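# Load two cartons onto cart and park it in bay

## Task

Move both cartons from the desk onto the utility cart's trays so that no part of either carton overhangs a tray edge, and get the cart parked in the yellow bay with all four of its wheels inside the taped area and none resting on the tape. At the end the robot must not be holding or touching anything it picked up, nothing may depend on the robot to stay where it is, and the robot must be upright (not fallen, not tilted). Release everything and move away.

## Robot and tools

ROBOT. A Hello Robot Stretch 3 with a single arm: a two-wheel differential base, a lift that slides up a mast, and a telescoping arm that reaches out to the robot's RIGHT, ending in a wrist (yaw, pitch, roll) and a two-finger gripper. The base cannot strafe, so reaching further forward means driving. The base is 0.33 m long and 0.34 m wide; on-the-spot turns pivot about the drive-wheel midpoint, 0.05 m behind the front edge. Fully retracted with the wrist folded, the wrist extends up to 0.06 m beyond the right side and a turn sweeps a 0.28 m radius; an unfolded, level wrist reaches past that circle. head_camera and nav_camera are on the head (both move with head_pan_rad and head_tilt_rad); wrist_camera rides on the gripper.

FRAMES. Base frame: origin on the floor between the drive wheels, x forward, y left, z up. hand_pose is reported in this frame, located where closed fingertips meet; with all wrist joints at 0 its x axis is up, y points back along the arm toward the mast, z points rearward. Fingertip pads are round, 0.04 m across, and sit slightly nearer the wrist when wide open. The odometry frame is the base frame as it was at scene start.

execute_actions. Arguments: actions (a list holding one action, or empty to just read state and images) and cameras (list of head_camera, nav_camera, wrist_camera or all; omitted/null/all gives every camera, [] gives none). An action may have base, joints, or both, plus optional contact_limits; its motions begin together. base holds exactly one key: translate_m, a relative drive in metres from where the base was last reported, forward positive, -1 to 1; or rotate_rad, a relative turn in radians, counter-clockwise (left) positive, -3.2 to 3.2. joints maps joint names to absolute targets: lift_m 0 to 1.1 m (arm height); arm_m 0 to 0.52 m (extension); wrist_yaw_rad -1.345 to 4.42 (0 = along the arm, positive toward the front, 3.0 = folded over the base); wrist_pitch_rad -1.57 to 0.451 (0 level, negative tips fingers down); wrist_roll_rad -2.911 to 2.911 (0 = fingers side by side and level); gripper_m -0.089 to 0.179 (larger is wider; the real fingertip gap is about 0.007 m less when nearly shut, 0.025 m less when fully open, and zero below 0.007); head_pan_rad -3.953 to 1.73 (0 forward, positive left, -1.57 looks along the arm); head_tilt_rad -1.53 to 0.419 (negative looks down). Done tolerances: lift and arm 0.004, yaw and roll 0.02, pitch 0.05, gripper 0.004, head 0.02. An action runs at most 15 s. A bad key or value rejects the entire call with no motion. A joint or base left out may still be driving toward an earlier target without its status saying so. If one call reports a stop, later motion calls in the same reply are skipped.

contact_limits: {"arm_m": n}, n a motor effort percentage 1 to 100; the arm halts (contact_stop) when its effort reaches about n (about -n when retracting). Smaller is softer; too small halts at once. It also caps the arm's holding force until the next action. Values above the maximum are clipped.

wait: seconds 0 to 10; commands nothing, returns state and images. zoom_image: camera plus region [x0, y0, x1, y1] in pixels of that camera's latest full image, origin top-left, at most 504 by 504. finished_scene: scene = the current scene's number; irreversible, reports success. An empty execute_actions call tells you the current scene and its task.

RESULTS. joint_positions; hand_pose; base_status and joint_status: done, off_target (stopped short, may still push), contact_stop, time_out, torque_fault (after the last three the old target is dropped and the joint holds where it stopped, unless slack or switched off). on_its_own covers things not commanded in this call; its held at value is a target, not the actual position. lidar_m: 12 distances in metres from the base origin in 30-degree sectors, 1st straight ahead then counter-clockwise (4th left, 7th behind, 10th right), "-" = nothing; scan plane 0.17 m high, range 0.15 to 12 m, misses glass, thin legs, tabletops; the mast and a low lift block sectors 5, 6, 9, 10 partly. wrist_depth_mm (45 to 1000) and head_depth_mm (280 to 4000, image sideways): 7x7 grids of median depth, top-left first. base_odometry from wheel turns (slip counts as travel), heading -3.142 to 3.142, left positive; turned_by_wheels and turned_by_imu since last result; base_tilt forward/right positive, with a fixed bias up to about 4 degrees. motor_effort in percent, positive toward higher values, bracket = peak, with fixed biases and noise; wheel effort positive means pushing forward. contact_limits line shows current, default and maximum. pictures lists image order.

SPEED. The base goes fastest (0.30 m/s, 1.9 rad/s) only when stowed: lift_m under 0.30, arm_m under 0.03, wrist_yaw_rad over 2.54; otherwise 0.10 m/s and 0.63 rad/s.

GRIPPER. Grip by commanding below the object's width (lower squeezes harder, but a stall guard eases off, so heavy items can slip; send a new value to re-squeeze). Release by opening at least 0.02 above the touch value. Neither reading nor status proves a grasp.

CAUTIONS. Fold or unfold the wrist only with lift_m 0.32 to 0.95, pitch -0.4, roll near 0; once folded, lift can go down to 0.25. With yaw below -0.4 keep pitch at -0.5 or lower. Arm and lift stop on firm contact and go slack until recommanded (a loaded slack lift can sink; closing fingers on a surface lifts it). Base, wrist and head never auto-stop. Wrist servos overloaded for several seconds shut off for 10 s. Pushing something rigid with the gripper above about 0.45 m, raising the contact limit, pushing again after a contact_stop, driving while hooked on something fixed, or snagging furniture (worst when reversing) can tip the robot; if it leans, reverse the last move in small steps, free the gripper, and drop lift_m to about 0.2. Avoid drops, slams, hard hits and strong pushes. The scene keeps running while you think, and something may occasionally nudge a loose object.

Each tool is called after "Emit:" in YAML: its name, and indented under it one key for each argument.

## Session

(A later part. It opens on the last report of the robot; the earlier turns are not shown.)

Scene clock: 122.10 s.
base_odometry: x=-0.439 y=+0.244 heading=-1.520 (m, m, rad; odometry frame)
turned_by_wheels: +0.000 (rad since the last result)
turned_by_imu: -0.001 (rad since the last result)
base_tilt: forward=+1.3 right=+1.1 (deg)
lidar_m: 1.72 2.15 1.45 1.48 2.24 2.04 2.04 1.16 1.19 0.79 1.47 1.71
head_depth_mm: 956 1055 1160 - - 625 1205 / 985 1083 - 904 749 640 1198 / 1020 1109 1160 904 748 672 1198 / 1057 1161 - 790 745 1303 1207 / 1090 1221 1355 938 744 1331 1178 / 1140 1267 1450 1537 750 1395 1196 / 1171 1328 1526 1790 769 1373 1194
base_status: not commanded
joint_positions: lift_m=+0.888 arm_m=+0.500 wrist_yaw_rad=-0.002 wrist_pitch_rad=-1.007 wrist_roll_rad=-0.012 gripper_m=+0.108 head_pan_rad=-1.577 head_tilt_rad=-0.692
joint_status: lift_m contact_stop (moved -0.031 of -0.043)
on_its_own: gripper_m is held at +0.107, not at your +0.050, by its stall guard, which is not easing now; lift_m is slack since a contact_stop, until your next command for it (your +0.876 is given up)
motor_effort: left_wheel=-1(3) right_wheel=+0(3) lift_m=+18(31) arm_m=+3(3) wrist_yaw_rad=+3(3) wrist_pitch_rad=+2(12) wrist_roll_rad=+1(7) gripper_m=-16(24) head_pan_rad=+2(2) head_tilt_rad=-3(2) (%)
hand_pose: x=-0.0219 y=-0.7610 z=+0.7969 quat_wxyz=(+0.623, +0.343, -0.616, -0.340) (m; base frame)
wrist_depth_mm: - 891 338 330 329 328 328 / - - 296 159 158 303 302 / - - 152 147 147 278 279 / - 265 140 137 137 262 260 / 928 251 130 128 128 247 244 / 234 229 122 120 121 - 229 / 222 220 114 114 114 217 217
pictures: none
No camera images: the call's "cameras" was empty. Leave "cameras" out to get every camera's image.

Emit:
execute_actions:
  actions:
    - {"joints":{"gripper_m":0.179,"lift_m":0.893}}
  cameras: []

Emit:
execute_actions:
  actions:
    - {"joints":{"lift_m":0.905}}
  cameras: ["wrist_camera"]

Emit:
execute_actions:
  actions:
    - {"joints":{"gripper_m":0.09}}
  cameras: ["head_camera","wrist_camera"]

Scene clock: 130.10 s.
base_odometry: x=-0.439 y=+0.244 heading=-1.520 (m, m, rad; odometry frame)
turned_by_wheels: +0.000 (rad since the last result)
turned_by_imu: +0.000 (rad since the last result)
base_tilt: forward=+1.4 right=+1.1 (deg)
lidar_m: 1.72 2.15 1.45 1.47 2.24 2.04 2.04 1.16 1.19 0.79 1.47 1.71
head_depth_mm: 952 1052 1150 - - 615 1201 / 986 1079 - 906 747 639 1196 / 1019 1100 1148 902 748 667 1200 / 1055 1156 1249 787 748 1292 1196 / 1091 1223 1353 936 746 1332 1175 / 1135 1274 1455 1548 748 1394 1196 / 1177 1329 1509 1790 768 1394 1202
base_status: not commanded
joint_positions: lift_m=+0.892 arm_m=+0.500 wrist_yaw_rad=-0.002 wrist_pitch_rad=-1.008 wrist_roll_rad=-0.012 gripper_m=+0.179 head_pan_rad=-1.577 head_tilt_rad=-0.692
joint_status: all done
motor_effort: left_wheel=+0(1) right_wheel=-1(1) lift_m=+27(28) arm_m=+2(3) wrist_yaw_rad=+2(3) wrist_pitch_rad=+2(3) wrist_roll_rad=+1(1) gripper_m=+0(99) head_pan_rad=+3(2) head_tilt_rad=-2(2) (%)
hand_pose: x=-0.0218 y=-0.7609 z=+0.8015 quat_wxyz=(+0.622, +0.343, -0.615, -0.341) (m; base frame)
wrist_depth_mm: - 901 336 329 329 326 325 / - - 298 159 159 301 301 / - - 153 148 148 282 278 / - 266 141 138 138 264 261 / 946 251 130 129 129 248 245 / 238 231 123 121 122 229 230 / 219 221 116 115 115 216 215
pictures: none
No camera images: the call's "cameras" was empty. Leave "cameras" out to get every camera's image.

Scene clock: 130.87 s.
base_odometry: x=-0.439 y=+0.244 heading=-1.520 (m, m, rad; odometry frame)
turned_by_wheels: +0.000 (rad since the last result)
turned_by_imu: +0.000 (rad since the last result)
base_tilt: forward=+1.4 right=+1.1 (deg)
lidar_m: 1.71 2.15 1.45 1.48 2.23 2.04 2.04 1.16 1.19 0.79 1.47 1.71
head_depth_mm: 957 1058 1134 - - 624 1196 / 989 1076 - 905 750 636 1203 / 1020 1094 1199 903 747 667 1202 / 1057 1149 - 786 746 1300 1207 / 1096 1228 1352 932 747 1342 1175 / 1133 1274 1443 1545 746 1392 1195 / 1176 1326 1514 1789 769 1395 1198
base_status: not commanded
joint_positions: lift_m=+0.904 arm_m=+0.500 wrist_yaw_rad=-0.002 wrist_pitch_rad=-1.008 wrist_roll_rad=-0.012 gripper_m=+0.179 head_pan_rad=-1.577 head_tilt_rad=-0.692
joint_status: all done
motor_effort: left_wheel=+0(1) right_wheel=-1(1) lift_m=+29(33) arm_m=+2(2) wrist_yaw_rad=+2(3) wrist_pitch_rad=+2(2) wrist_roll_rad=+1(1) gripper_m=+0(0) head_pan_rad=+2(2) head_tilt_rad=-3(2) (%)
hand_pose: x=-0.0218 y=-0.7609 z=+0.8134 quat_wxyz=(+0.622, +0.343, -0.615, -0.341) (m; base frame)
wrist_depth_mm: - 924 359 343 342 343 341 / - - 314 173 308 317 315 / - - 290 162 162 294 293 / - 277 156 150 151 273 272 / 971 264 144 141 142 259 258 / 567 241 133 133 133 242 242 / 229 231 126 125 126 228 226
pictures: wrist_camera
Images, in order (width x height): wrist_camera 644x364.

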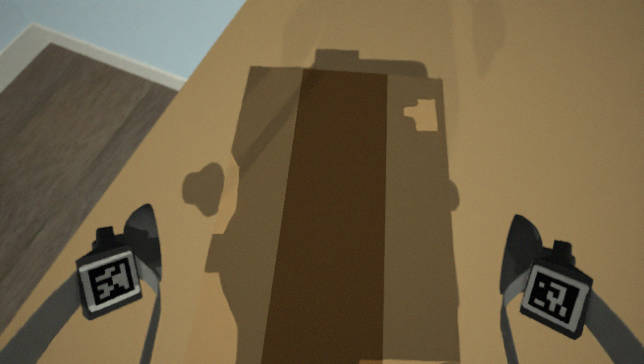

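Scene clock: 132.23 s.
base_odometry: x=-0.439 y=+0.244 heading=-1.520 (m, m, rad; odometry frame)
turned_by_wheels: +0.000 (rad since the last result)
turned_by_imu: +0.000 (rad since the last result)
base_tilt: forward=+1.5 right=+1.0 (deg)
lidar_m: 1.72 2.15 1.45 1.47 2.25 2.04 2.03 1.16 1.19 0.79 1.47 1.71
head_depth_mm: 957 1055 1147 - - 625 1203 / 990 1065 - 899 747 637 1200 / 1017 1091 1201 901 748 668 1193 / 1059 1152 - 785 746 1305 1192 / 1096 1217 1360 933 746 1337 1177 / 1133 1272 1449 1558 745 1397 1200 / 1169 1336 1519 1796 768 1394 1195
base_status: not commanded
joint_positions: lift_m=+0.904 arm_m=+0.500 wrist_yaw_rad=-0.002 wrist_pitch_rad=-1.009 wrist_roll_rad=-0.010 gripper_m=+0.091 head_pan_rad=-1.577 head_tilt_rad=-0.692
joint_status: all done
motor_effort: left_wheel=+0(1) right_wheel=+0(1) lift_m=+29(29) arm_m=+1(2) wrist_yaw_rad=+2(2) wrist_pitch_rad=+2(3) wrist_roll_rad=+0(1) gripper_m=-16(100) head_pan_rad=+2(2) head_tilt_rad=-3(2) (%)
hand_pose: x=-0.0218 y=-0.7609 z=+0.8133 quat_wxyz=(+0.622, +0.343, -0.616, -0.341) (m; base frame)
wrist_depth_mm: - 905 358 344 342 340 339 / - - 312 173 306 315 313 / - - 286 160 160 291 292 / - 276 155 150 149 275 272 / 952 260 141 141 140 260 255 / 247 246 133 132 132 - 242 / 231 230 126 125 125 228 227
pictures: head_camera (sideways: a quarter turn clockwise sets it upright), wrist_camera
Images, in order (width x height): head_camera 896x504, wrist_camera 644x364.

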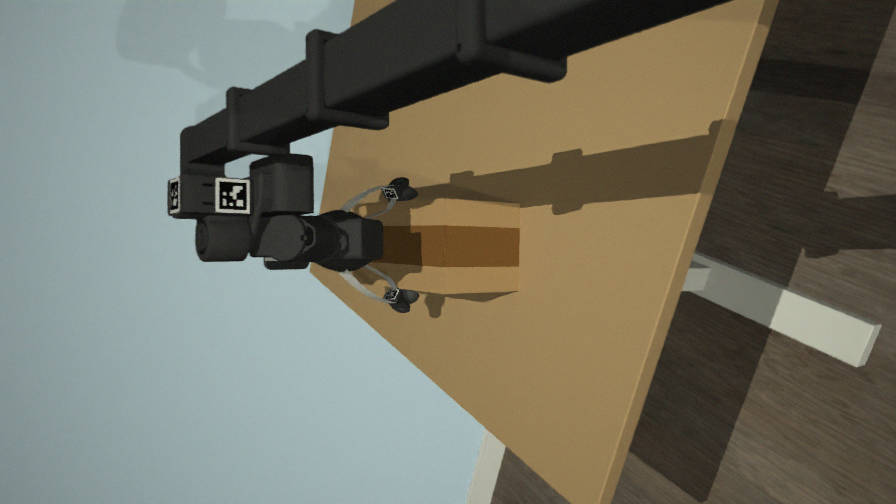

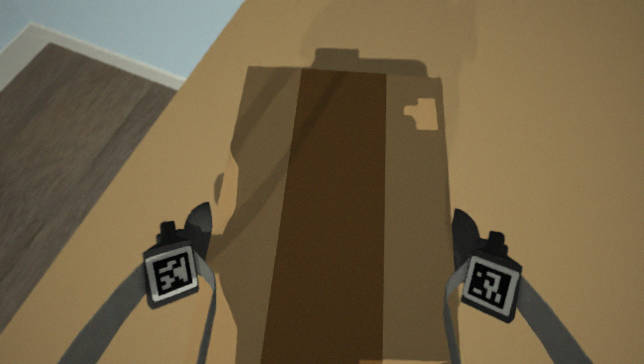

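Emit:
execute_actions:
  actions:
    - {"joints":{"gripper_m":0.082,"lift_m":0.95}}
  cameras: ["head_camera","wrist_camera"]

Scene clock: 136.77 s.
base_odometry: x=-0.439 y=+0.244 heading=-1.520 (m, m, rad; odometry frame)
turned_by_wheels: +0.000 (rad since the last result)
turned_by_imu: +0.000 (rad since the last result)
base_tilt: forward=+1.4 right=+1.0 (deg)
lidar_m: 1.72 2.15 1.45 1.48 2.23 2.04 2.05 1.16 1.19 0.79 1.47 1.71
head_depth_mm: 949 1039 - - 749 621 1197 / 986 - 1179 936 750 638 1204 / 1017 - 1193 903 748 669 1197 / 1052 1164 831 755 746 1313 1195 / 1096 1219 1359 931 746 1333 1174 / 1131 1270 1460 1544 745 1386 1195 / 1177 1322 1521 1783 766 1392 1199
base_status: not commanded
joint_positions: lift_m=+0.949 arm_m=+0.500 wrist_yaw_rad=-0.002 wrist_pitch_rad=-1.048 wrist_roll_rad=-0.010 gripper_m=+0.083 head_pan_rad=-1.577 head_tilt_rad=-0.692
joint_status: all done
motor_effort: left_wheel=+0(1) right_wheel=+0(0) lift_m=+34(34) arm_m=+1(1) wrist_yaw_rad=+3(3) wrist_pitch_rad=+14(16) wrist_roll_rad=+0(0) gripper_m=-19(63) head_pan_rad=+2(2) head_tilt_rad=-4(3) (%)
hand_pose: x=-0.0218 y=-0.7518 z=+0.8536 quat_wxyz=(+0.615, +0.355, -0.609, -0.353) (m; base frame)
wrist_depth_mm: - 962 734 376 376 376 374 / - - 355 168 168 352 351 / - - 324 158 157 328 329 / - 321 154 149 148 311 311 / - 301 142 141 141 297 295 / 937 282 135 134 134 - 279 / 274 267 128 127 128 266 264
pictures: head_camera (sideways: a quarter turn clockwise sets it upright), wrist_camera
Images, in order (width x height): head_camera 896x504, wrist_camera 644x364.

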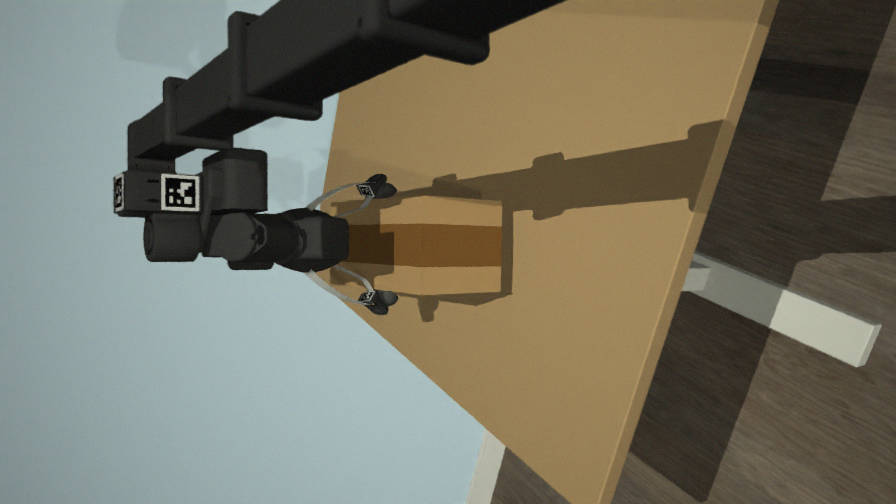

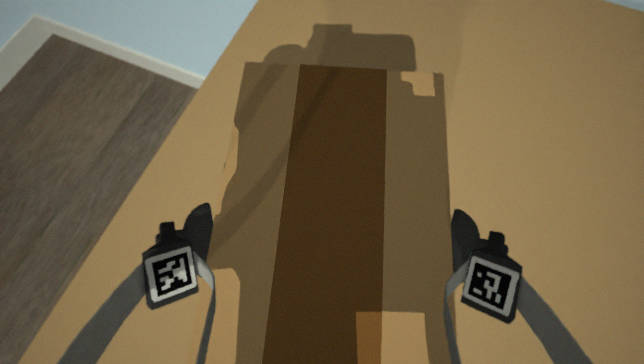

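Emit:
execute_actions:
  actions:
    - {"base":{"rotate_rad":1.4},"joints":{"lift_m":1.09,"arm_m":0.03,"head_pan_rad":0,"head_tilt_rad":-0.5}}

Scene clock: 146.37 s.
base_odometry: x=-0.439 y=+0.244 heading=-0.120 (m, m, rad; odometry frame)
turned_by_wheels: +1.400 (rad since the last result)
turned_by_imu: +1.394 (rad since the last result)
base_tilt: forward=+1.4 right=+1.0 (deg)
lidar_m: 1.45 2.22 2.05 2.04 1.44 1.19 0.79 1.32 1.72 1.71 1.94 2.98
head_depth_mm: 2892 3035 2856 2881 2056 1637 1337 / 2959 3087 2770 2667 2063 1616 1335 / 3011 3194 1801 1826 1919 1609 1332 / 3026 3125 1886 1914 1911 1608 1329 / 3056 3291 1934 2042 1959 1615 1332 / 3150 3515 3603 2530 1992 1609 1321 / 3242 3459 3748 2843 2053 1612 1323
base_status: done
joint_positions: lift_m=+1.089 arm_m=+0.030 wrist_yaw_rad=+0.001 wrist_pitch_rad=-1.049 wrist_roll_rad=-0.010 gripper_m=+0.083 head_pan_rad=-0.007 head_tilt_rad=-0.507
joint_status: all done
motor_effort: left_wheel=-4(12) right_wheel=+1(7) lift_m=+34(34) arm_m=-2(3) wrist_yaw_rad=-1(3) wrist_pitch_rad=+14(14) wrist_roll_rad=+0(0) gripper_m=-19(19) head_pan_rad=+2(30) head_tilt_rad=+3(16) (%)
hand_pose: x=-0.0216 y=-0.2820 z=+0.9935 quat_wxyz=(+0.615, +0.356, -0.608, -0.353) (m; base frame)
wrist_depth_mm: - - - - - - - / - - - 168 168 - - / - - - 158 158 - - / - - 153 149 149 - - / - - 142 141 141 - - / - - 134 134 134 - - / - - 128 127 128 - 925
pictures: head_camera (sideways: a quarter turn clockwise sets it upright), nav_camera (sideways: a quarter turn counterclockwise sets it upright), wrist_camera
Images, in order (width x height): head_camera 896x504, nav_camera 672x504, wrist_camera 644x364.

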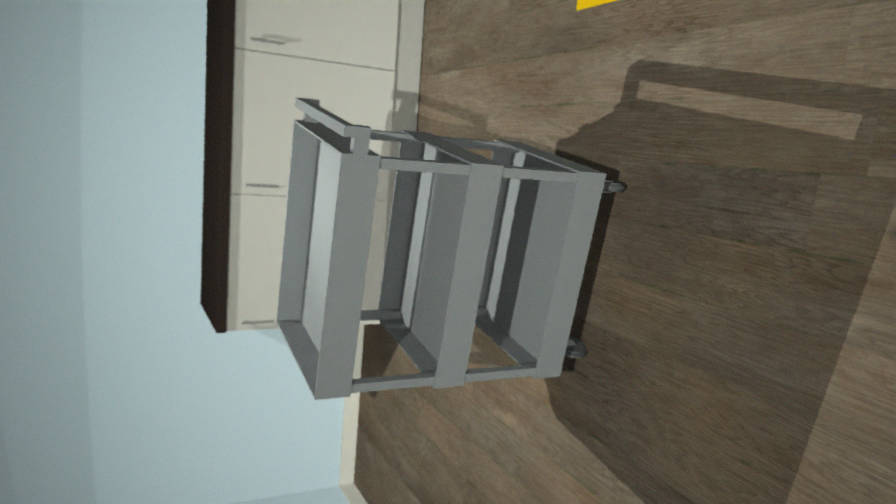

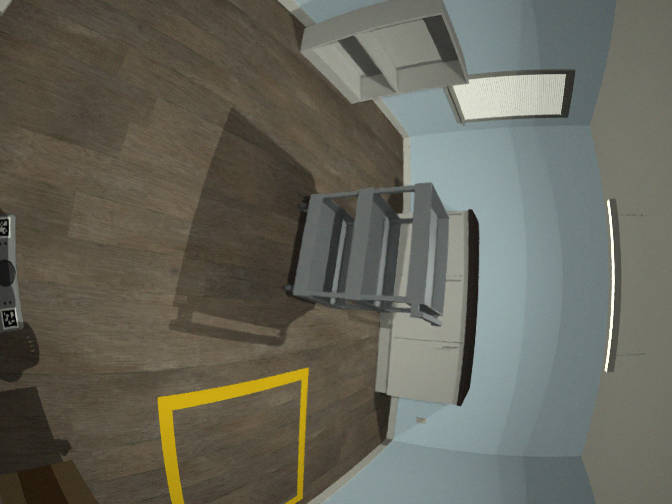

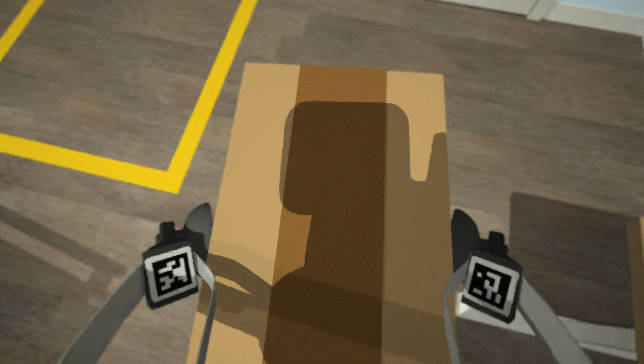

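Emit:
execute_actions:
  actions:
    - {"base":{"translate_m":1.0}}
  cameras: []

Emit:
execute_actions:
  actions:
    - {"base":{"rotate_rad":1.24},"joints":{"head_pan_rad":-1.2,"head_tilt_rad":-0.8,"lift_m":1.1}}

Scene clock: 174.57 s.
base_odometry: x=+0.554 y=+0.125 heading=-0.120 (m, m, rad; odometry frame)
turned_by_wheels: +0.000 (rad since the last result)
turned_by_imu: -0.001 (rad since the last result)
base_tilt: forward=+1.4 right=+1.1 (deg)
lidar_m: 0.49 0.59 1.60 1.85 2.07 1.86 1.79 2.31 1.93 1.92 2.14 0.48
head_depth_mm: 2118 2260 1897 1980 810 577 792 / 2155 2293 1910 999 808 595 850 / 2193 2319 1920 1014 808 616 847 / 2219 2391 1970 1041 806 635 850 / 2268 2417 1977 1065 803 939 869 / 2291 2480 2717 1051 805 972 888 / 2298 2541 2770 2793 801 967 920
base_status: done
joint_positions: lift_m=+1.089 arm_m=+0.030 wrist_yaw_rad=+0.001 wrist_pitch_rad=-1.049 wrist_roll_rad=-0.010 gripper_m=+0.083 head_pan_rad=-0.007 head_tilt_rad=-0.507
joint_status: not commanded
motor_effort: left_wheel=-4(7) right_wheel=+1(5) lift_m=+34(34) arm_m=-2(2) wrist_yaw_rad=+0(0) wrist_pitch_rad=+14(14) wrist_roll_rad=+0(0) gripper_m=-19(19) head_pan_rad=+3(2) head_tilt_rad=+2(3) (%)
hand_pose: x=-0.0216 y=-0.2820 z=+0.9935 quat_wxyz=(+0.615, +0.356, -0.608, -0.353) (m; base frame)
wrist_depth_mm: - - - - - - - / - - - 168 168 - - / - - - 158 158 - - / - - 153 149 149 - - / - - 141 141 141 - - / 609 888 135 134 134 - - / 607 901 128 127 128 - -
pictures: none
No camera images: the call's "cameras" was empty. Leave "cameras" out to get every camera's image.

Scene clock: 177.47 s.
base_odometry: x=+0.554 y=+0.125 heading=+1.120 (m, m, rad; odometry frame)
turned_by_wheels: +1.240 (rad since the last result)
turned_by_imu: +1.235 (rad since the last result)
base_tilt: forward=+1.4 right=+1.0 (deg)
lidar_m: 1.60 1.87 1.88 1.86 2.18 2.07 1.92 1.94 2.19 0.48 0.50 0.70
head_depth_mm: 1692 1854 908 767 313 - 305 / 1720 1840 914 731 306 - 324 / 1719 1871 916 722 959 859 1112 / 1747 1871 910 695 984 1172 1157 / 1851 1922 909 763 1009 1245 1160 / 2379 2709 875 791 1033 1266 1149 / 2463 2766 845 840 1472 1313 1149
base_status: done
joint_positions: lift_m=+1.099 arm_m=+0.030 wrist_yaw_rad=+0.001 wrist_pitch_rad=-1.049 wrist_roll_rad=-0.010 gripper_m=+0.083 head_pan_rad=-1.193 head_tilt_rad=-0.790
joint_status: all done
motor_effort: left_wheel=-4(10) right_wheel=+2(5) lift_m=+34(33) arm_m=-2(2) wrist_yaw_rad=-1(1) wrist_pitch_rad=+14(14) wrist_roll_rad=+0(0) gripper_m=-18(19) head_pan_rad=-2(30) head_tilt_rad=-4(19) (%)
hand_pose: x=-0.0216 y=-0.2820 z=+1.0035 quat_wxyz=(+0.615, +0.356, -0.608, -0.353) (m; base frame)
wrist_depth_mm: 485 480 482 474 474 - - / 410 406 393 168 167 - - / - 733 413 158 158 - - / - 734 154 149 149 - - / - - 142 141 141 - - / - - 135 134 134 - - / - - 128 127 127 - -
pictures: head_camera (sideways: a quarter turn clockwise sets it upright), nav_camera (sideways: a quarter turn counterclockwise sets it upright), wrist_camera
Images, in order (width x height): head_camera 896x504, nav_camera 672x504, wrist_camera 644x364.

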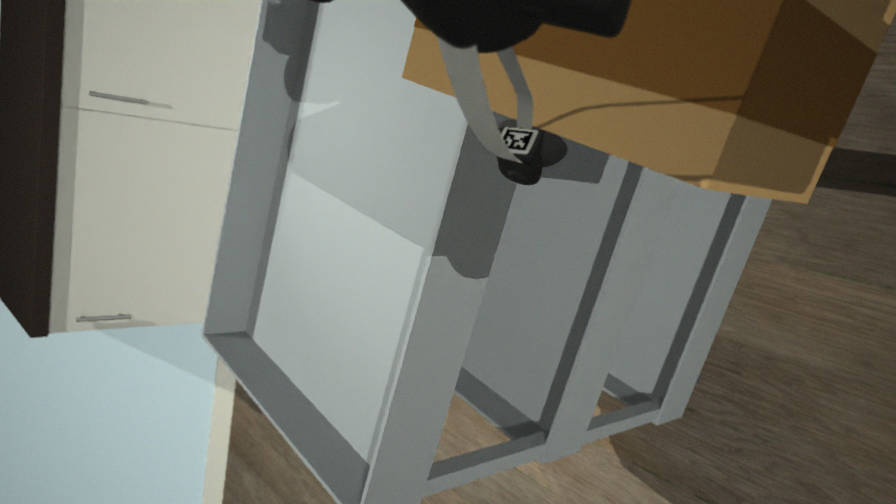

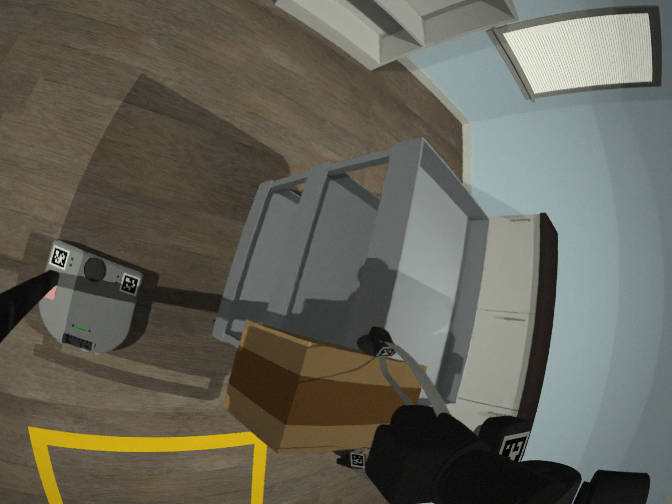

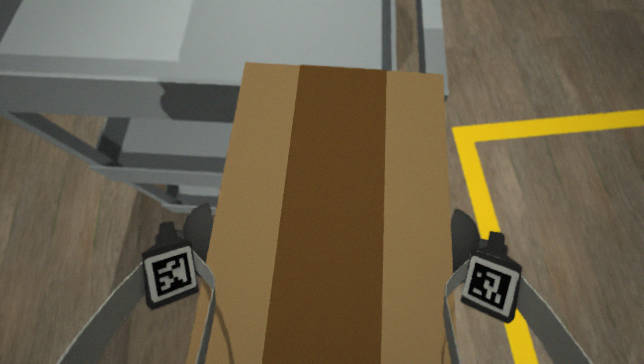

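Emit:
execute_actions:
  actions:
    - {"base":{"translate_m":0.08},"joints":{"arm_m":0.43,"head_pan_rad":-1.5,"head_tilt_rad":-0.7}}

Scene clock: 186.17 s.
base_odometry: x=+0.589 y=+0.197 heading=+1.120 (m, m, rad; odometry frame)
turned_by_wheels: +0.000 (rad since the last result)
turned_by_imu: -0.001 (rad since the last result)
base_tilt: forward=+1.4 right=+1.0 (deg)
lidar_m: 1.52 1.79 2.21 1.84 2.20 2.15 2.00 2.02 0.50 0.48 0.50 1.87
head_depth_mm: 2080 1929 2132 747 665 1394 1194 / 1859 1908 960 803 660 876 1147 / 2149 1773 595 722 650 901 1104 / 2110 1850 931 775 658 902 1115 / 2097 1835 987 800 970 919 1124 / 2109 1816 996 800 973 922 1123 / 2056 1803 1003 797 973 924 1129
base_status: done
joint_positions: lift_m=+1.099 arm_m=+0.430 wrist_yaw_rad=+0.001 wrist_pitch_rad=-1.049 wrist_roll_rad=-0.010 gripper_m=+0.083 head_pan_rad=-1.493 head_tilt_rad=-0.705
joint_status: all done
motor_effort: left_wheel=-4(5) right_wheel=+1(5) lift_m=+34(34) arm_m=+2(3) wrist_yaw_rad=-1(0) wrist_pitch_rad=+14(14) wrist_roll_rad=+0(0) gripper_m=-18(19) head_pan_rad=-3(17) head_tilt_rad=+1(8) (%)
hand_pose: x=-0.0216 y=-0.6816 z=+1.0035 quat_wxyz=(+0.615, +0.356, -0.609, -0.352) (m; base frame)
wrist_depth_mm: - - - - - - - / 437 435 399 167 167 378 - / 418 415 404 158 158 377 - / 398 395 153 149 149 336 - / 374 375 142 141 141 304 - / 353 353 135 134 134 - - / 336 335 128 127 127 307 -
pictures: head_camera (sideways: a quarter turn clockwise sets it upright), nav_camera (sideways: a quarter turn counterclockwise sets it upright), wrist_camera
Images, in order (width x height): head_camera 896x504, nav_camera 672x504, wrist_camera 644x364.

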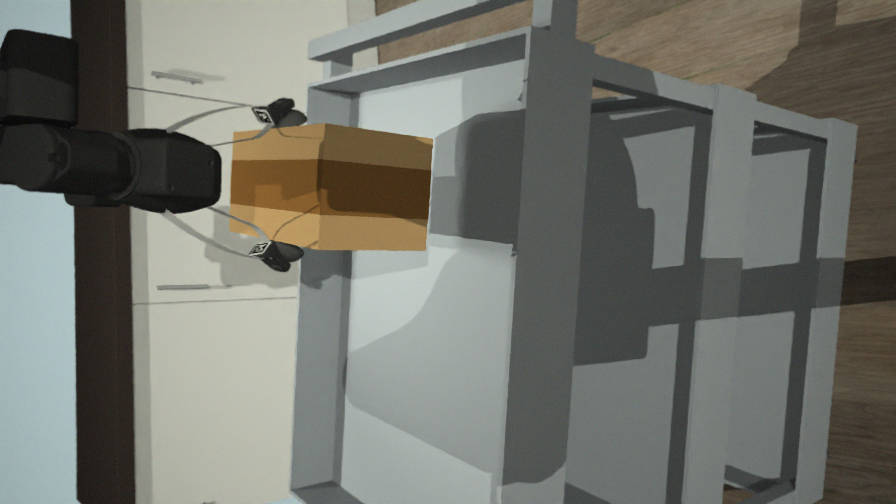

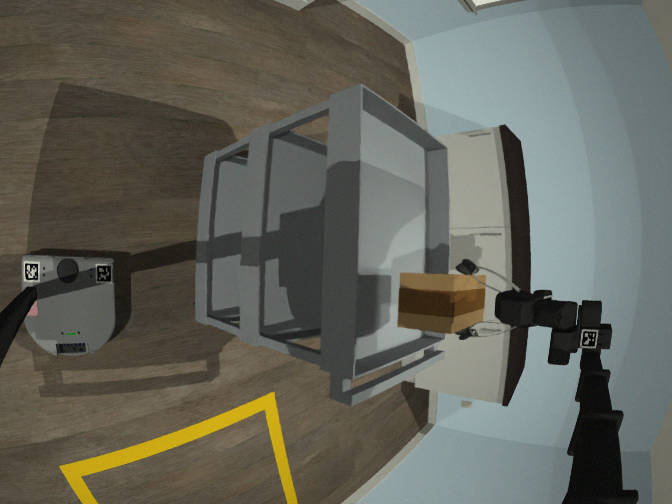

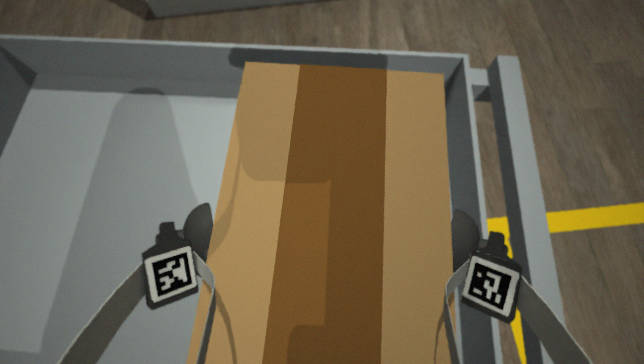

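Emit:
execute_actions:
  actions:
    - {"joints":{"lift_m":0.985}}
  cameras: ["head_camera"]

Scene clock: 194.57 s.
base_odometry: x=+0.589 y=+0.197 heading=+1.120 (m, m, rad; odometry frame)
turned_by_wheels: +0.000 (rad since the last result)
turned_by_imu: +0.000 (rad since the last result)
base_tilt: forward=+1.3 right=+1.1 (deg)
lidar_m: 1.51 1.79 2.21 1.84 2.20 2.16 2.00 2.02 0.50 0.48 0.50 1.88
head_depth_mm: 2217 1979 2090 745 663 1392 1196 / 2187 - 1501 799 664 878 1148 / 2139 - 738 666 650 900 1095 / 2105 1872 981 738 659 901 1122 / 2080 1843 989 800 972 924 1121 / 2083 1810 996 799 974 926 1125 / 2058 1796 1007 794 970 922 1121
base_status: not commanded
joint_positions: lift_m=+0.985 arm_m=+0.430 wrist_yaw_rad=+0.001 wrist_pitch_rad=-1.048 wrist_roll_rad=-0.010 gripper_m=+0.083 head_pan_rad=-1.493 head_tilt_rad=-0.705
joint_status: all done
motor_effort: left_wheel=-4(5) right_wheel=+1(1) lift_m=+13(32) arm_m=+2(3) wrist_yaw_rad=+0(1) wrist_pitch_rad=+14(14) wrist_roll_rad=+0(0) gripper_m=-19(18) head_pan_rad=-2(2) head_tilt_rad=+1(0) (%)
hand_pose: x=-0.0216 y=-0.6817 z=+0.8900 quat_wxyz=(+0.615, +0.356, -0.609, -0.352) (m; base frame)
wrist_depth_mm: 334 329 329 326 322 296 255 / 314 311 309 168 167 275 238 / 295 293 285 158 158 267 218 / 277 276 153 149 149 264 205 / 261 259 142 141 141 243 199 / 248 248 135 134 134 - 196 / 235 235 128 127 128 231 186
pictures: head_camera (sideways: a quarter turn clockwise sets it upright)
Images, in order (width x height): head_camera 896x504.

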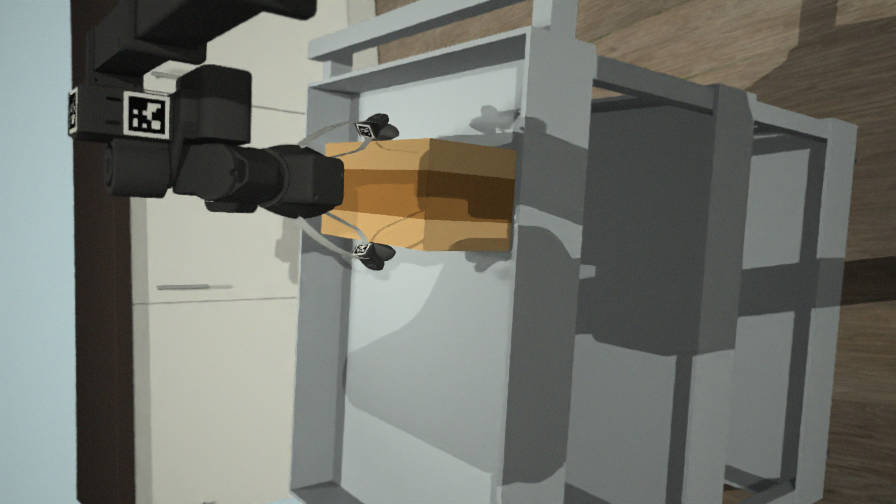

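Emit:
execute_actions:
  actions:
    - {"joints":{"lift_m":0.978}}
  cameras: []

Emit:
execute_actions:
  actions:
    - {"joints":{"gripper_m":0.17}}
  cameras: []

Emit:
execute_actions:
  actions:
    - {"joints":{"lift_m":1.04}}
  cameras: ["head_camera"]

Emit:
execute_actions:
  actions:
    - {"base":{"rotate_rad":1.24},"joints":{"arm_m":0.0,"head_pan_rad":0.3,"head_tilt_rad":-0.5}}
  cameras: ["head_camera","nav_camera"]

Emit:
execute_actions:
  actions:
    - {"base":{"translate_m":1.0},"joints":{"head_pan_rad":0.5,"head_tilt_rad":-0.6}}
  cameras: ["head_camera","nav_camera"]

Scene clock: 211.53 s.
base_odometry: x=+0.589 y=+0.197 heading=+1.120 (m, m, rad; odometry frame)
turned_by_wheels: +0.000 (rad since the last result)
turned_by_imu: +0.000 (rad since the last result)
base_tilt: forward=+1.3 right=+1.1 (deg)
lidar_m: 1.51 1.79 2.21 1.84 2.20 2.16 2.00 2.02 0.50 0.48 0.50 1.87
head_depth_mm: 2185 - 2119 748 679 1391 1192 / 2187 - 1509 806 644 879 1156 / 2139 - 745 667 652 903 1100 / 2119 1869 978 734 661 904 1118 / 2100 1837 995 799 976 923 1115 / 2085 1794 1000 800 970 926 1117 / 2060 1778 1005 796 968 927 1131
base_status: not commanded
joint_positions: lift_m=+0.979 arm_m=+0.430 wrist_yaw_rad=+0.001 wrist_pitch_rad=-1.040 wrist_roll_rad=-0.010 gripper_m=+0.083 head_pan_rad=-1.493 head_tilt_rad=-0.705
joint_status: all done
motor_effort: left_wheel=-4(5) right_wheel=+2(2) lift_m=+7(14) arm_m=+2(2) wrist_yaw_rad=-1(1) wrist_pitch_rad=+11(13) wrist_roll_rad=+0(0) gripper_m=-18(18) head_pan_rad=-2(2) head_tilt_rad=+1(2) (%)
hand_pose: x=-0.0216 y=-0.6837 z=+0.8843 quat_wxyz=(+0.617, +0.353, -0.610, -0.350) (m; base frame)
wrist_depth_mm: 331 327 327 325 318 286 254 / 312 310 307 167 168 275 236 / 292 291 284 157 157 270 214 / 274 273 152 147 147 262 204 / 257 258 140 139 139 244 199 / 244 244 132 131 131 224 188 / 232 230 125 124 125 227 186
pictures: none
No camera images: the call's "cameras" was empty. Leave "cameras" out to get every camera's image.

Scene clock: 212.90 s.
base_odometry: x=+0.589 y=+0.197 heading=+1.120 (m, m, rad; odometry frame)
turned_by_wheels: +0.000 (rad since the last result)
turned_by_imu: +0.000 (rad since the last result)
base_tilt: forward=+1.4 right=+1.1 (deg)
lidar_m: 1.51 1.78 2.22 1.84 2.20 2.16 2.00 2.03 0.50 0.48 0.50 1.87
head_depth_mm: 2158 - 2110 746 663 1389 1192 / 2187 - 2032 806 644 877 1142 / 2127 - 746 669 652 899 1102 / 2077 1856 983 745 660 910 1118 / 2090 1826 994 800 973 923 1123 / 2100 1818 999 799 966 924 1126 / 2085 1789 1009 802 973 925 1119
base_status: not commanded
joint_positions: lift_m=+0.979 arm_m=+0.430 wrist_yaw_rad=+0.000 wrist_pitch_rad=-1.012 wrist_roll_rad=-0.010 gripper_m=+0.170 head_pan_rad=-1.493 head_tilt_rad=-0.705
joint_status: all done
motor_effort: left_wheel=-4(4) right_wheel=+1(2) lift_m=+8(8) arm_m=+2(2) wrist_yaw_rad=+0(0) wrist_pitch_rad=+3(11) wrist_roll_rad=+0(0) gripper_m=+0(97) head_pan_rad=-3(3) head_tilt_rad=+1(3) (%)
hand_pose: x=-0.0216 y=-0.6902 z=+0.8874 quat_wxyz=(+0.622, +0.345, -0.615, -0.341) (m; base frame)
wrist_depth_mm: 338 338 331 324 317 291 268 / 319 321 319 317 315 275 240 / 298 297 290 162 162 271 222 / 280 277 157 151 151 266 206 / 261 264 144 142 142 255 200 / 248 - 135 133 133 241 196 / 229 232 127 126 126 226 186
pictures: none
No camera images: the call's "cameras" was empty. Leave "cameras" out to get every camera's image.

Scene clock: 214.30 s.
base_odometry: x=+0.589 y=+0.197 heading=+1.120 (m, m, rad; odometry frame)
turned_by_wheels: +0.000 (rad since the last result)
turned_by_imu: +0.000 (rad since the last result)
base_tilt: forward=+1.3 right=+1.1 (deg)
lidar_m: 1.51 1.79 2.22 1.85 2.20 2.16 2.00 2.02 0.50 0.48 0.51 1.88
head_depth_mm: - 1952 2113 750 663 1391 1199 / - 1926 980 803 644 878 1145 / 2165 - 776 669 649 906 1095 / 2114 1842 973 745 660 905 1126 / 2124 1838 985 801 977 924 1123 / 2088 1828 1002 798 970 923 1126 / 2069 1816 1008 798 974 925 1121
base_status: not commanded
joint_positions: lift_m=+1.039 arm_m=+0.430 wrist_yaw_rad=+0.000 wrist_pitch_rad=-1.011 wrist_roll_rad=-0.010 gripper_m=+0.170 head_pan_rad=-1.493 head_tilt_rad=-0.705
joint_status: all done
motor_effort: left_wheel=-4(4) right_wheel=+1(2) lift_m=+29(27) arm_m=+2(2) wrist_yaw_rad=+0(2) wrist_pitch_rad=+3(3) wrist_roll_rad=+0(0) gripper_m=+0(0) head_pan_rad=-3(2) head_tilt_rad=+2(1) (%)
hand_pose: x=-0.0216 y=-0.6904 z=+0.9481 quat_wxyz=(+0.622, +0.344, -0.615, -0.341) (m; base frame)
wrist_depth_mm: 378 369 356 - - - - / 393 394 389 382 382 325 - / 367 364 364 364 363 318 - / 344 343 339 215 222 310 - / 322 326 317 203 207 306 - / 305 - 296 190 195 297 - / 283 286 278 179 184 271 950
pictures: head_camera (sideways: a quarter turn clockwise sets it upright)
Images, in order (width x height): head_camera 896x504.

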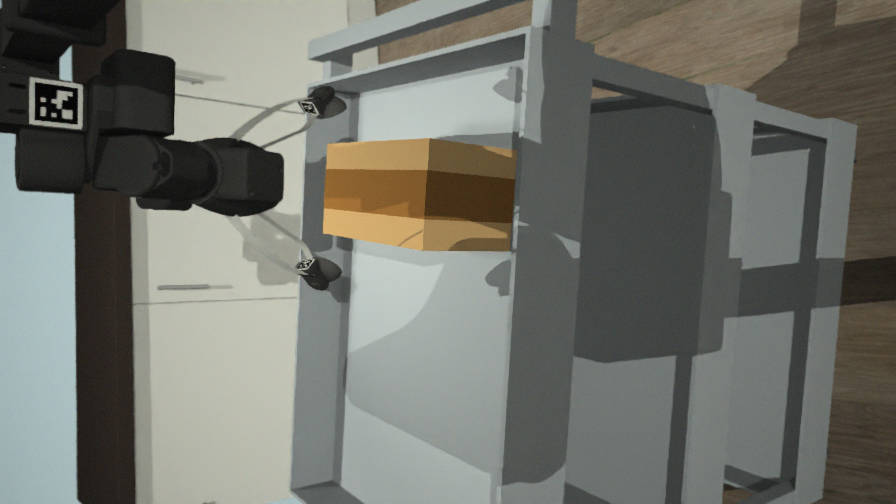

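Scene clock: 218.67 s.
base_odometry: x=+0.589 y=+0.197 heading=+2.360 (m, m, rad; odometry frame)
turned_by_wheels: +1.240 (rad since the last result)
turned_by_imu: +1.235 (rad since the last result)
base_tilt: forward=+1.4 right=+1.0 (deg)
lidar_m: 1.84 2.19 1.82 2.06 2.03 2.11 0.49 0.48 0.54 1.52 1.78 1.86
head_depth_mm: 1986 2129 2363 2555 2072 1605 1339 / 1924 2098 2220 2459 2071 1624 1334 / 1896 2051 1831 2396 2069 1615 1333 / 1833 2014 1902 2412 2060 1619 1325 / 1800 1986 2059 2317 2043 1613 1335 / 1801 1943 2047 2314 2046 1610 1324 / 1764 1886 1995 2250 2033 1605 1332
base_status: done
joint_positions: lift_m=+1.039 arm_m=+0.000 wrist_yaw_rad=+0.000 wrist_pitch_rad=-1.010 wrist_roll_rad=-0.010 gripper_m=+0.170 head_pan_rad=+0.293 head_tilt_rad=-0.507
joint_status: all done
motor_effort: left_wheel=-4(12) right_wheel=+1(6) lift_m=+29(29) arm_m=-2(2) wrist_yaw_rad=-1(0) wrist_pitch_rad=+3(3) wrist_roll_rad=+1(0) gripper_m=+0(0) head_pan_rad=+2(30) head_tilt_rad=+3(16) (%)
hand_pose: x=-0.0216 y=-0.2611 z=+0.9482 quat_wxyz=(+0.622, +0.344, -0.615, -0.341) (m; base frame)
wrist_depth_mm: - - - - - - 370 / - - - - - - 373 / - - - - - 706 680 / - - - - - 675 676 / - - - - - 903 631 / - - - - - 856 593 / - - - - 939 828 554
pictures: head_camera (sideways: a quarter turn clockwise sets it upright), nav_camera (sideways: a quarter turn counterclockwise sets it upright)
Images, in order (width x height): head_camera 896x504, nav_camera 672x504.

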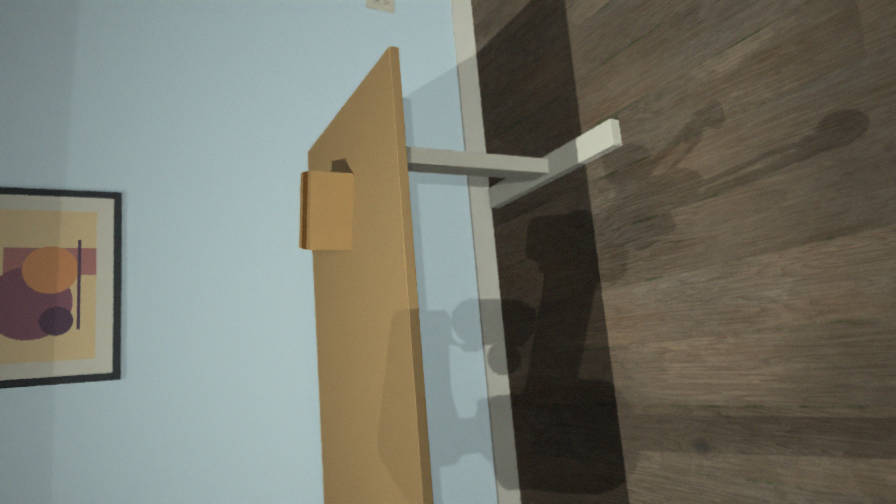

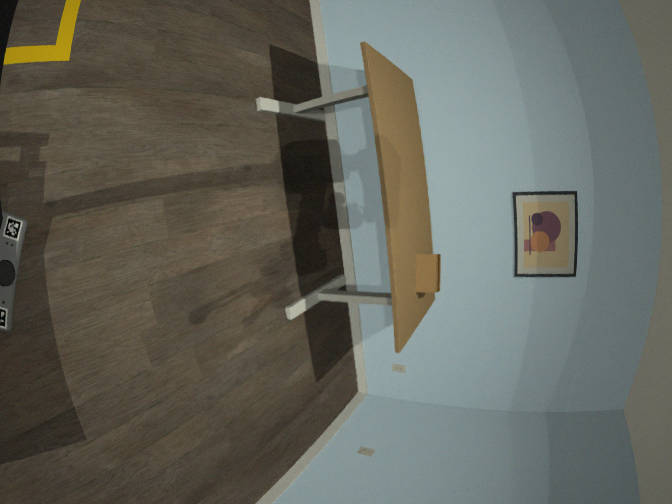

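Scene clock: 229.63 s.
base_odometry: x=-0.121 y=+0.901 heading=+2.360 (m, m, rad; odometry frame)
turned_by_wheels: +0.000 (rad since the last result)
turned_by_imu: +0.001 (rad since the last result)
base_tilt: forward=+1.4 right=+1.0 (deg)
lidar_m: 0.86 0.86 1.36 1.33 2.47 2.59 1.44 1.43 1.63 1.35 1.31 1.37
head_depth_mm: 1066 1173 1294 1428 830 730 1265 / 1069 1172 1296 1091 826 732 1268 / 1057 1169 1293 954 830 730 1247 / 1061 1170 1296 951 825 729 1267 / 1072 1170 1289 996 828 729 1254 / 1067 1178 1296 1088 828 726 1254 / 1072 1170 1298 1081 828 728 1254
base_status: done
joint_positions: lift_m=+1.039 arm_m=+0.000 wrist_yaw_rad=+0.000 wrist_pitch_rad=-1.010 wrist_roll_rad=-0.010 gripper_m=+0.170 head_pan_rad=+0.493 head_tilt_rad=-0.593
joint_status: all done
motor_effort: left_wheel=-4(6) right_wheel=+1(4) lift_m=+29(29) arm_m=-3(2) wrist_yaw_rad=+0(0) wrist_pitch_rad=+3(3) wrist_roll_rad=+0(0) gripper_m=+0(0) head_pan_rad=+2(15) head_tilt_rad=-2(12) (%)
hand_pose: x=-0.0216 y=-0.2611 z=+0.9482 quat_wxyz=(+0.622, +0.344, -0.615, -0.341) (m; base frame)
wrist_depth_mm: 939 - - - - - - / - - - - - - - / - - - - - - - / - - - - - - - / - - - - - - - / - - - - - - - / - - - - 968 957 954
pictures: head_camera (sideways: a quarter turn clockwise sets it upright), nav_camera (sideways: a quarter turn counterclockwise sets it upright)
Images, in order (width x height): head_camera 896x504, nav_camera 672x504.

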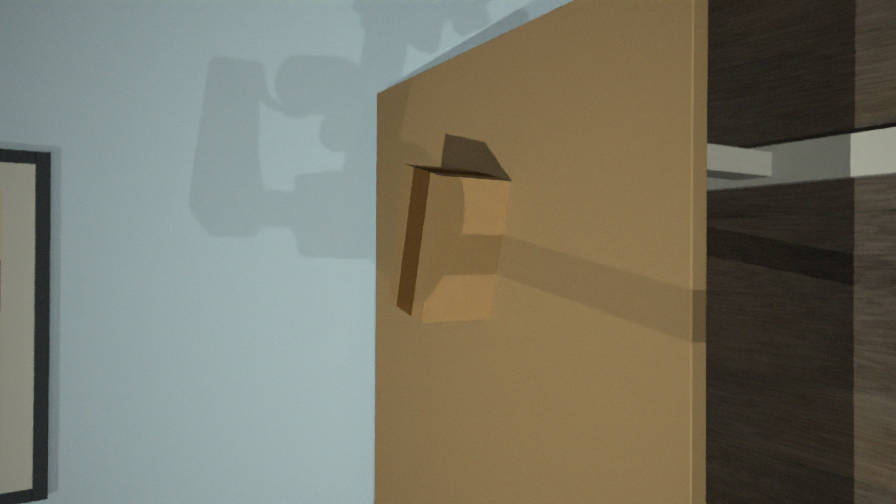

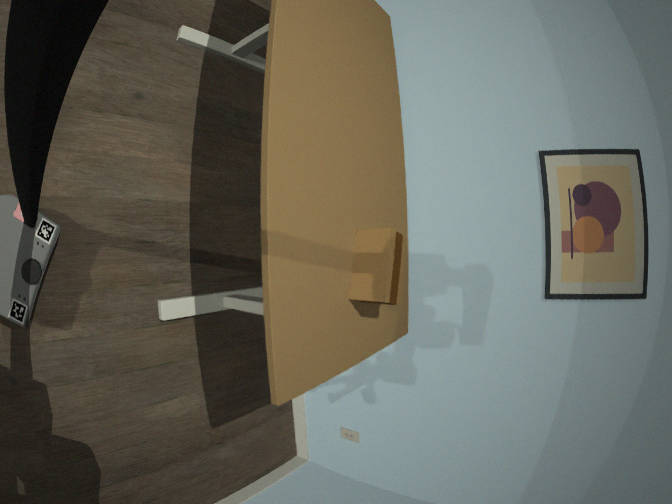

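Emit:
execute_actions:
  actions:
    - {"base":{"translate_m":0.26},"joints":{"wrist_yaw_rad":1.33,"gripper_m":0.179}}
  cameras: []

Emit:
execute_actions:
  actions:
    - {"base":{"rotate_rad":2.08},"joints":{"head_pan_rad":-1.45,"head_tilt_rad":-0.75,"arm_m":0.3,"lift_m":0.98}}

Scene clock: 242.53 s.
base_odometry: x=-0.305 y=+1.084 heading=+2.360 (m, m, rad; odometry frame)
turned_by_wheels: +0.000 (rad since the last result)
turned_by_imu: +0.000 (rad since the last result)
base_tilt: forward=+1.3 right=+1.1 (deg)
lidar_m: 1.09 0.61 1.12 1.31 2.61 2.72 1.69 1.68 1.62 1.22 1.19 1.25
head_depth_mm: 871 954 1054 1186 1352 1469 565 / 873 956 1055 1164 862 671 561 / 872 951 1057 1082 831 669 562 / 873 952 1057 1092 753 669 562 / 870 952 1059 1087 733 670 561 / 872 953 1055 1086 750 667 561 / 873 953 1062 1085 802 670 561
base_status: done
joint_positions: lift_m=+1.039 arm_m=+0.000 wrist_yaw_rad=+1.327 wrist_pitch_rad=-1.010 wrist_roll_rad=-0.010 gripper_m=+0.179 head_pan_rad=+0.493 head_tilt_rad=-0.593
joint_status: all done
motor_effort: left_wheel=-4(7) right_wheel=+1(4) lift_m=+29(29) arm_m=-2(2) wrist_yaw_rad=+3(3) wrist_pitch_rad=+3(3) wrist_roll_rad=+0(0) gripper_m=+0(54) head_pan_rad=+3(2) head_tilt_rad=-3(4) (%)
hand_pose: x=+0.0910 y=-0.1734 z=+0.9482 quat_wxyz=(+0.700, +0.650, -0.273, +0.115) (m; base frame)
wrist_depth_mm: 532 542 - - - - 794 / 489 482 - - - - 865 / 452 451 - - - - 949 / 424 437 - - - - - / 409 - - - - - - / - - - - - - - / - - - - 943 955 935
pictures: none
No camera images: the call's "cameras" was empty. Leave "cameras" out to get every camera's image.

Scene clock: 246.77 s.
base_odometry: x=-0.305 y=+1.084 heading=-1.844 (m, m, rad; odometry frame)
turned_by_wheels: +2.080 (rad since the last result)
turned_by_imu: +2.072 (rad since the last result)
base_tilt: forward=+1.3 right=+1.0 (deg)
lidar_m: 2.57 2.70 1.69 1.68 1.65 1.23 1.19 1.23 1.10 0.61 1.11 1.31
head_depth_mm: 847 989 1076 908 713 604 552 / 872 - - 880 715 601 1107 / 886 995 1089 745 715 603 1083 / 897 1003 1050 748 713 600 1126 / 912 1020 1103 776 692 603 1133 / 922 1039 1117 870 713 601 1151 / 936 1050 1129 877 712 601 1153
base_status: done
joint_positions: lift_m=+0.981 arm_m=+0.300 wrist_yaw_rad=+1.328 wrist_pitch_rad=-1.009 wrist_roll_rad=-0.010 gripper_m=+0.179 head_pan_rad=-1.443 head_tilt_rad=-0.741
joint_status: all done
motor_effort: left_wheel=-3(9) right_wheel=+1(4) lift_m=+8(29) arm_m=+2(2) wrist_yaw_rad=+2(3) wrist_pitch_rad=+2(3) wrist_roll_rad=+0(0) gripper_m=+0(0) head_pan_rad=-3(29) head_tilt_rad=-3(16) (%)
hand_pose: x=+0.0912 y=-0.4728 z=+0.8897 quat_wxyz=(+0.700, +0.650, -0.273, +0.115) (m; base frame)
wrist_depth_mm: - - 448 445 448 439 440 / - - 414 406 409 411 406 / - - 385 381 381 254 247 / - - 359 359 355 237 230 / - 341 336 335 331 244 216 / - 313 316 316 313 256 203 / 911 305 299 298 296 231 189
pictures: head_camera (sideways: a quarter turn clockwise sets it upright), nav_camera (sideways: a quarter turn counterclockwise sets it upright), wrist_camera
Images, in order (width x height): head_camera 896x504, nav_camera 672x504, wrist_camera 644x364.

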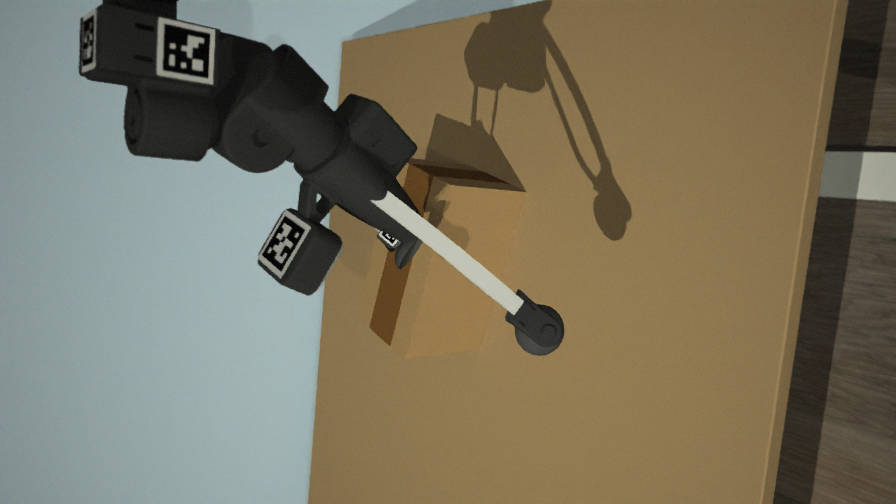

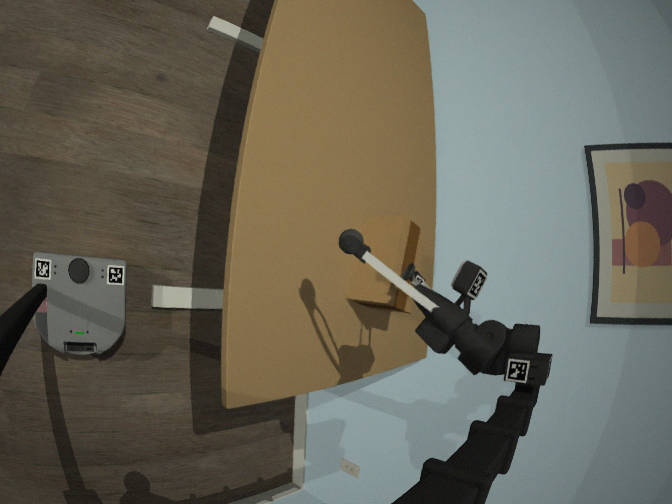

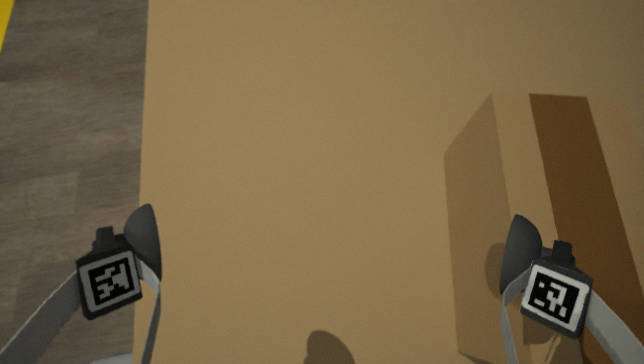

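Emit:
execute_actions:
  actions:
    - {"joints":{"arm_m":0.49}}
  cameras: ["wrist_camera"]

Scene clock: 252.77 s.
base_odometry: x=-0.305 y=+1.084 heading=-1.844 (m, m, rad; odometry frame)
turned_by_wheels: +0.000 (rad since the last result)
turned_by_imu: +0.000 (rad since the last result)
base_tilt: forward=+1.4 right=+1.1 (deg)
lidar_m: 2.57 2.71 1.69 1.68 1.66 1.23 1.19 1.24 1.10 0.61 1.11 1.31
head_depth_mm: 839 973 1070 911 716 602 554 / 850 - 1074 878 715 603 1109 / 886 982 1096 769 717 600 1084 / 897 999 1091 748 715 600 1128 / 910 1025 1096 788 712 601 1132 / 924 1034 1123 873 711 601 1156 / 937 1050 1131 874 711 602 1156
base_status: not commanded
joint_positions: lift_m=+0.981 arm_m=+0.490 wrist_yaw_rad=+1.328 wrist_pitch_rad=-1.009 wrist_roll_rad=-0.010 gripper_m=+0.179 head_pan_rad=-1.443 head_tilt_rad=-0.741
joint_status: all done
motor_effort: left_wheel=-3(3) right_wheel=+1(1) lift_m=+8(8) arm_m=+2(2) wrist_yaw_rad=+3(3) wrist_pitch_rad=+2(2) wrist_roll_rad=+0(0) gripper_m=+0(0) head_pan_rad=-3(3) head_tilt_rad=-2(2) (%)
hand_pose: x=+0.0912 y=-0.6628 z=+0.8897 quat_wxyz=(+0.700, +0.650, -0.273, +0.115) (m; base frame)
wrist_depth_mm: 461 451 447 447 442 442 399 / 416 413 414 413 405 405 395 / 386 382 384 378 379 380 375 / 357 358 356 233 344 355 354 / 338 340 330 217 325 334 329 / 322 314 312 204 305 311 310 / 297 299 292 192 290 294 291
pictures: wrist_camera
Images, in order (width x height): wrist_camera 644x364.

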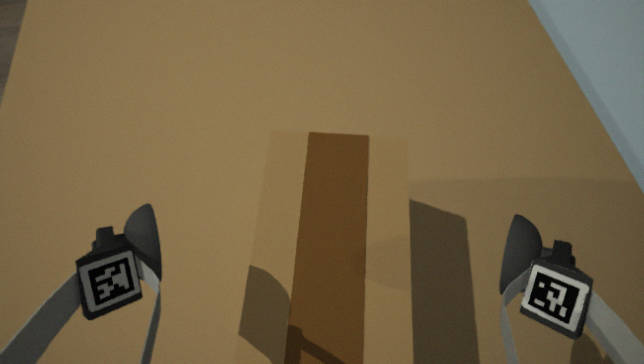

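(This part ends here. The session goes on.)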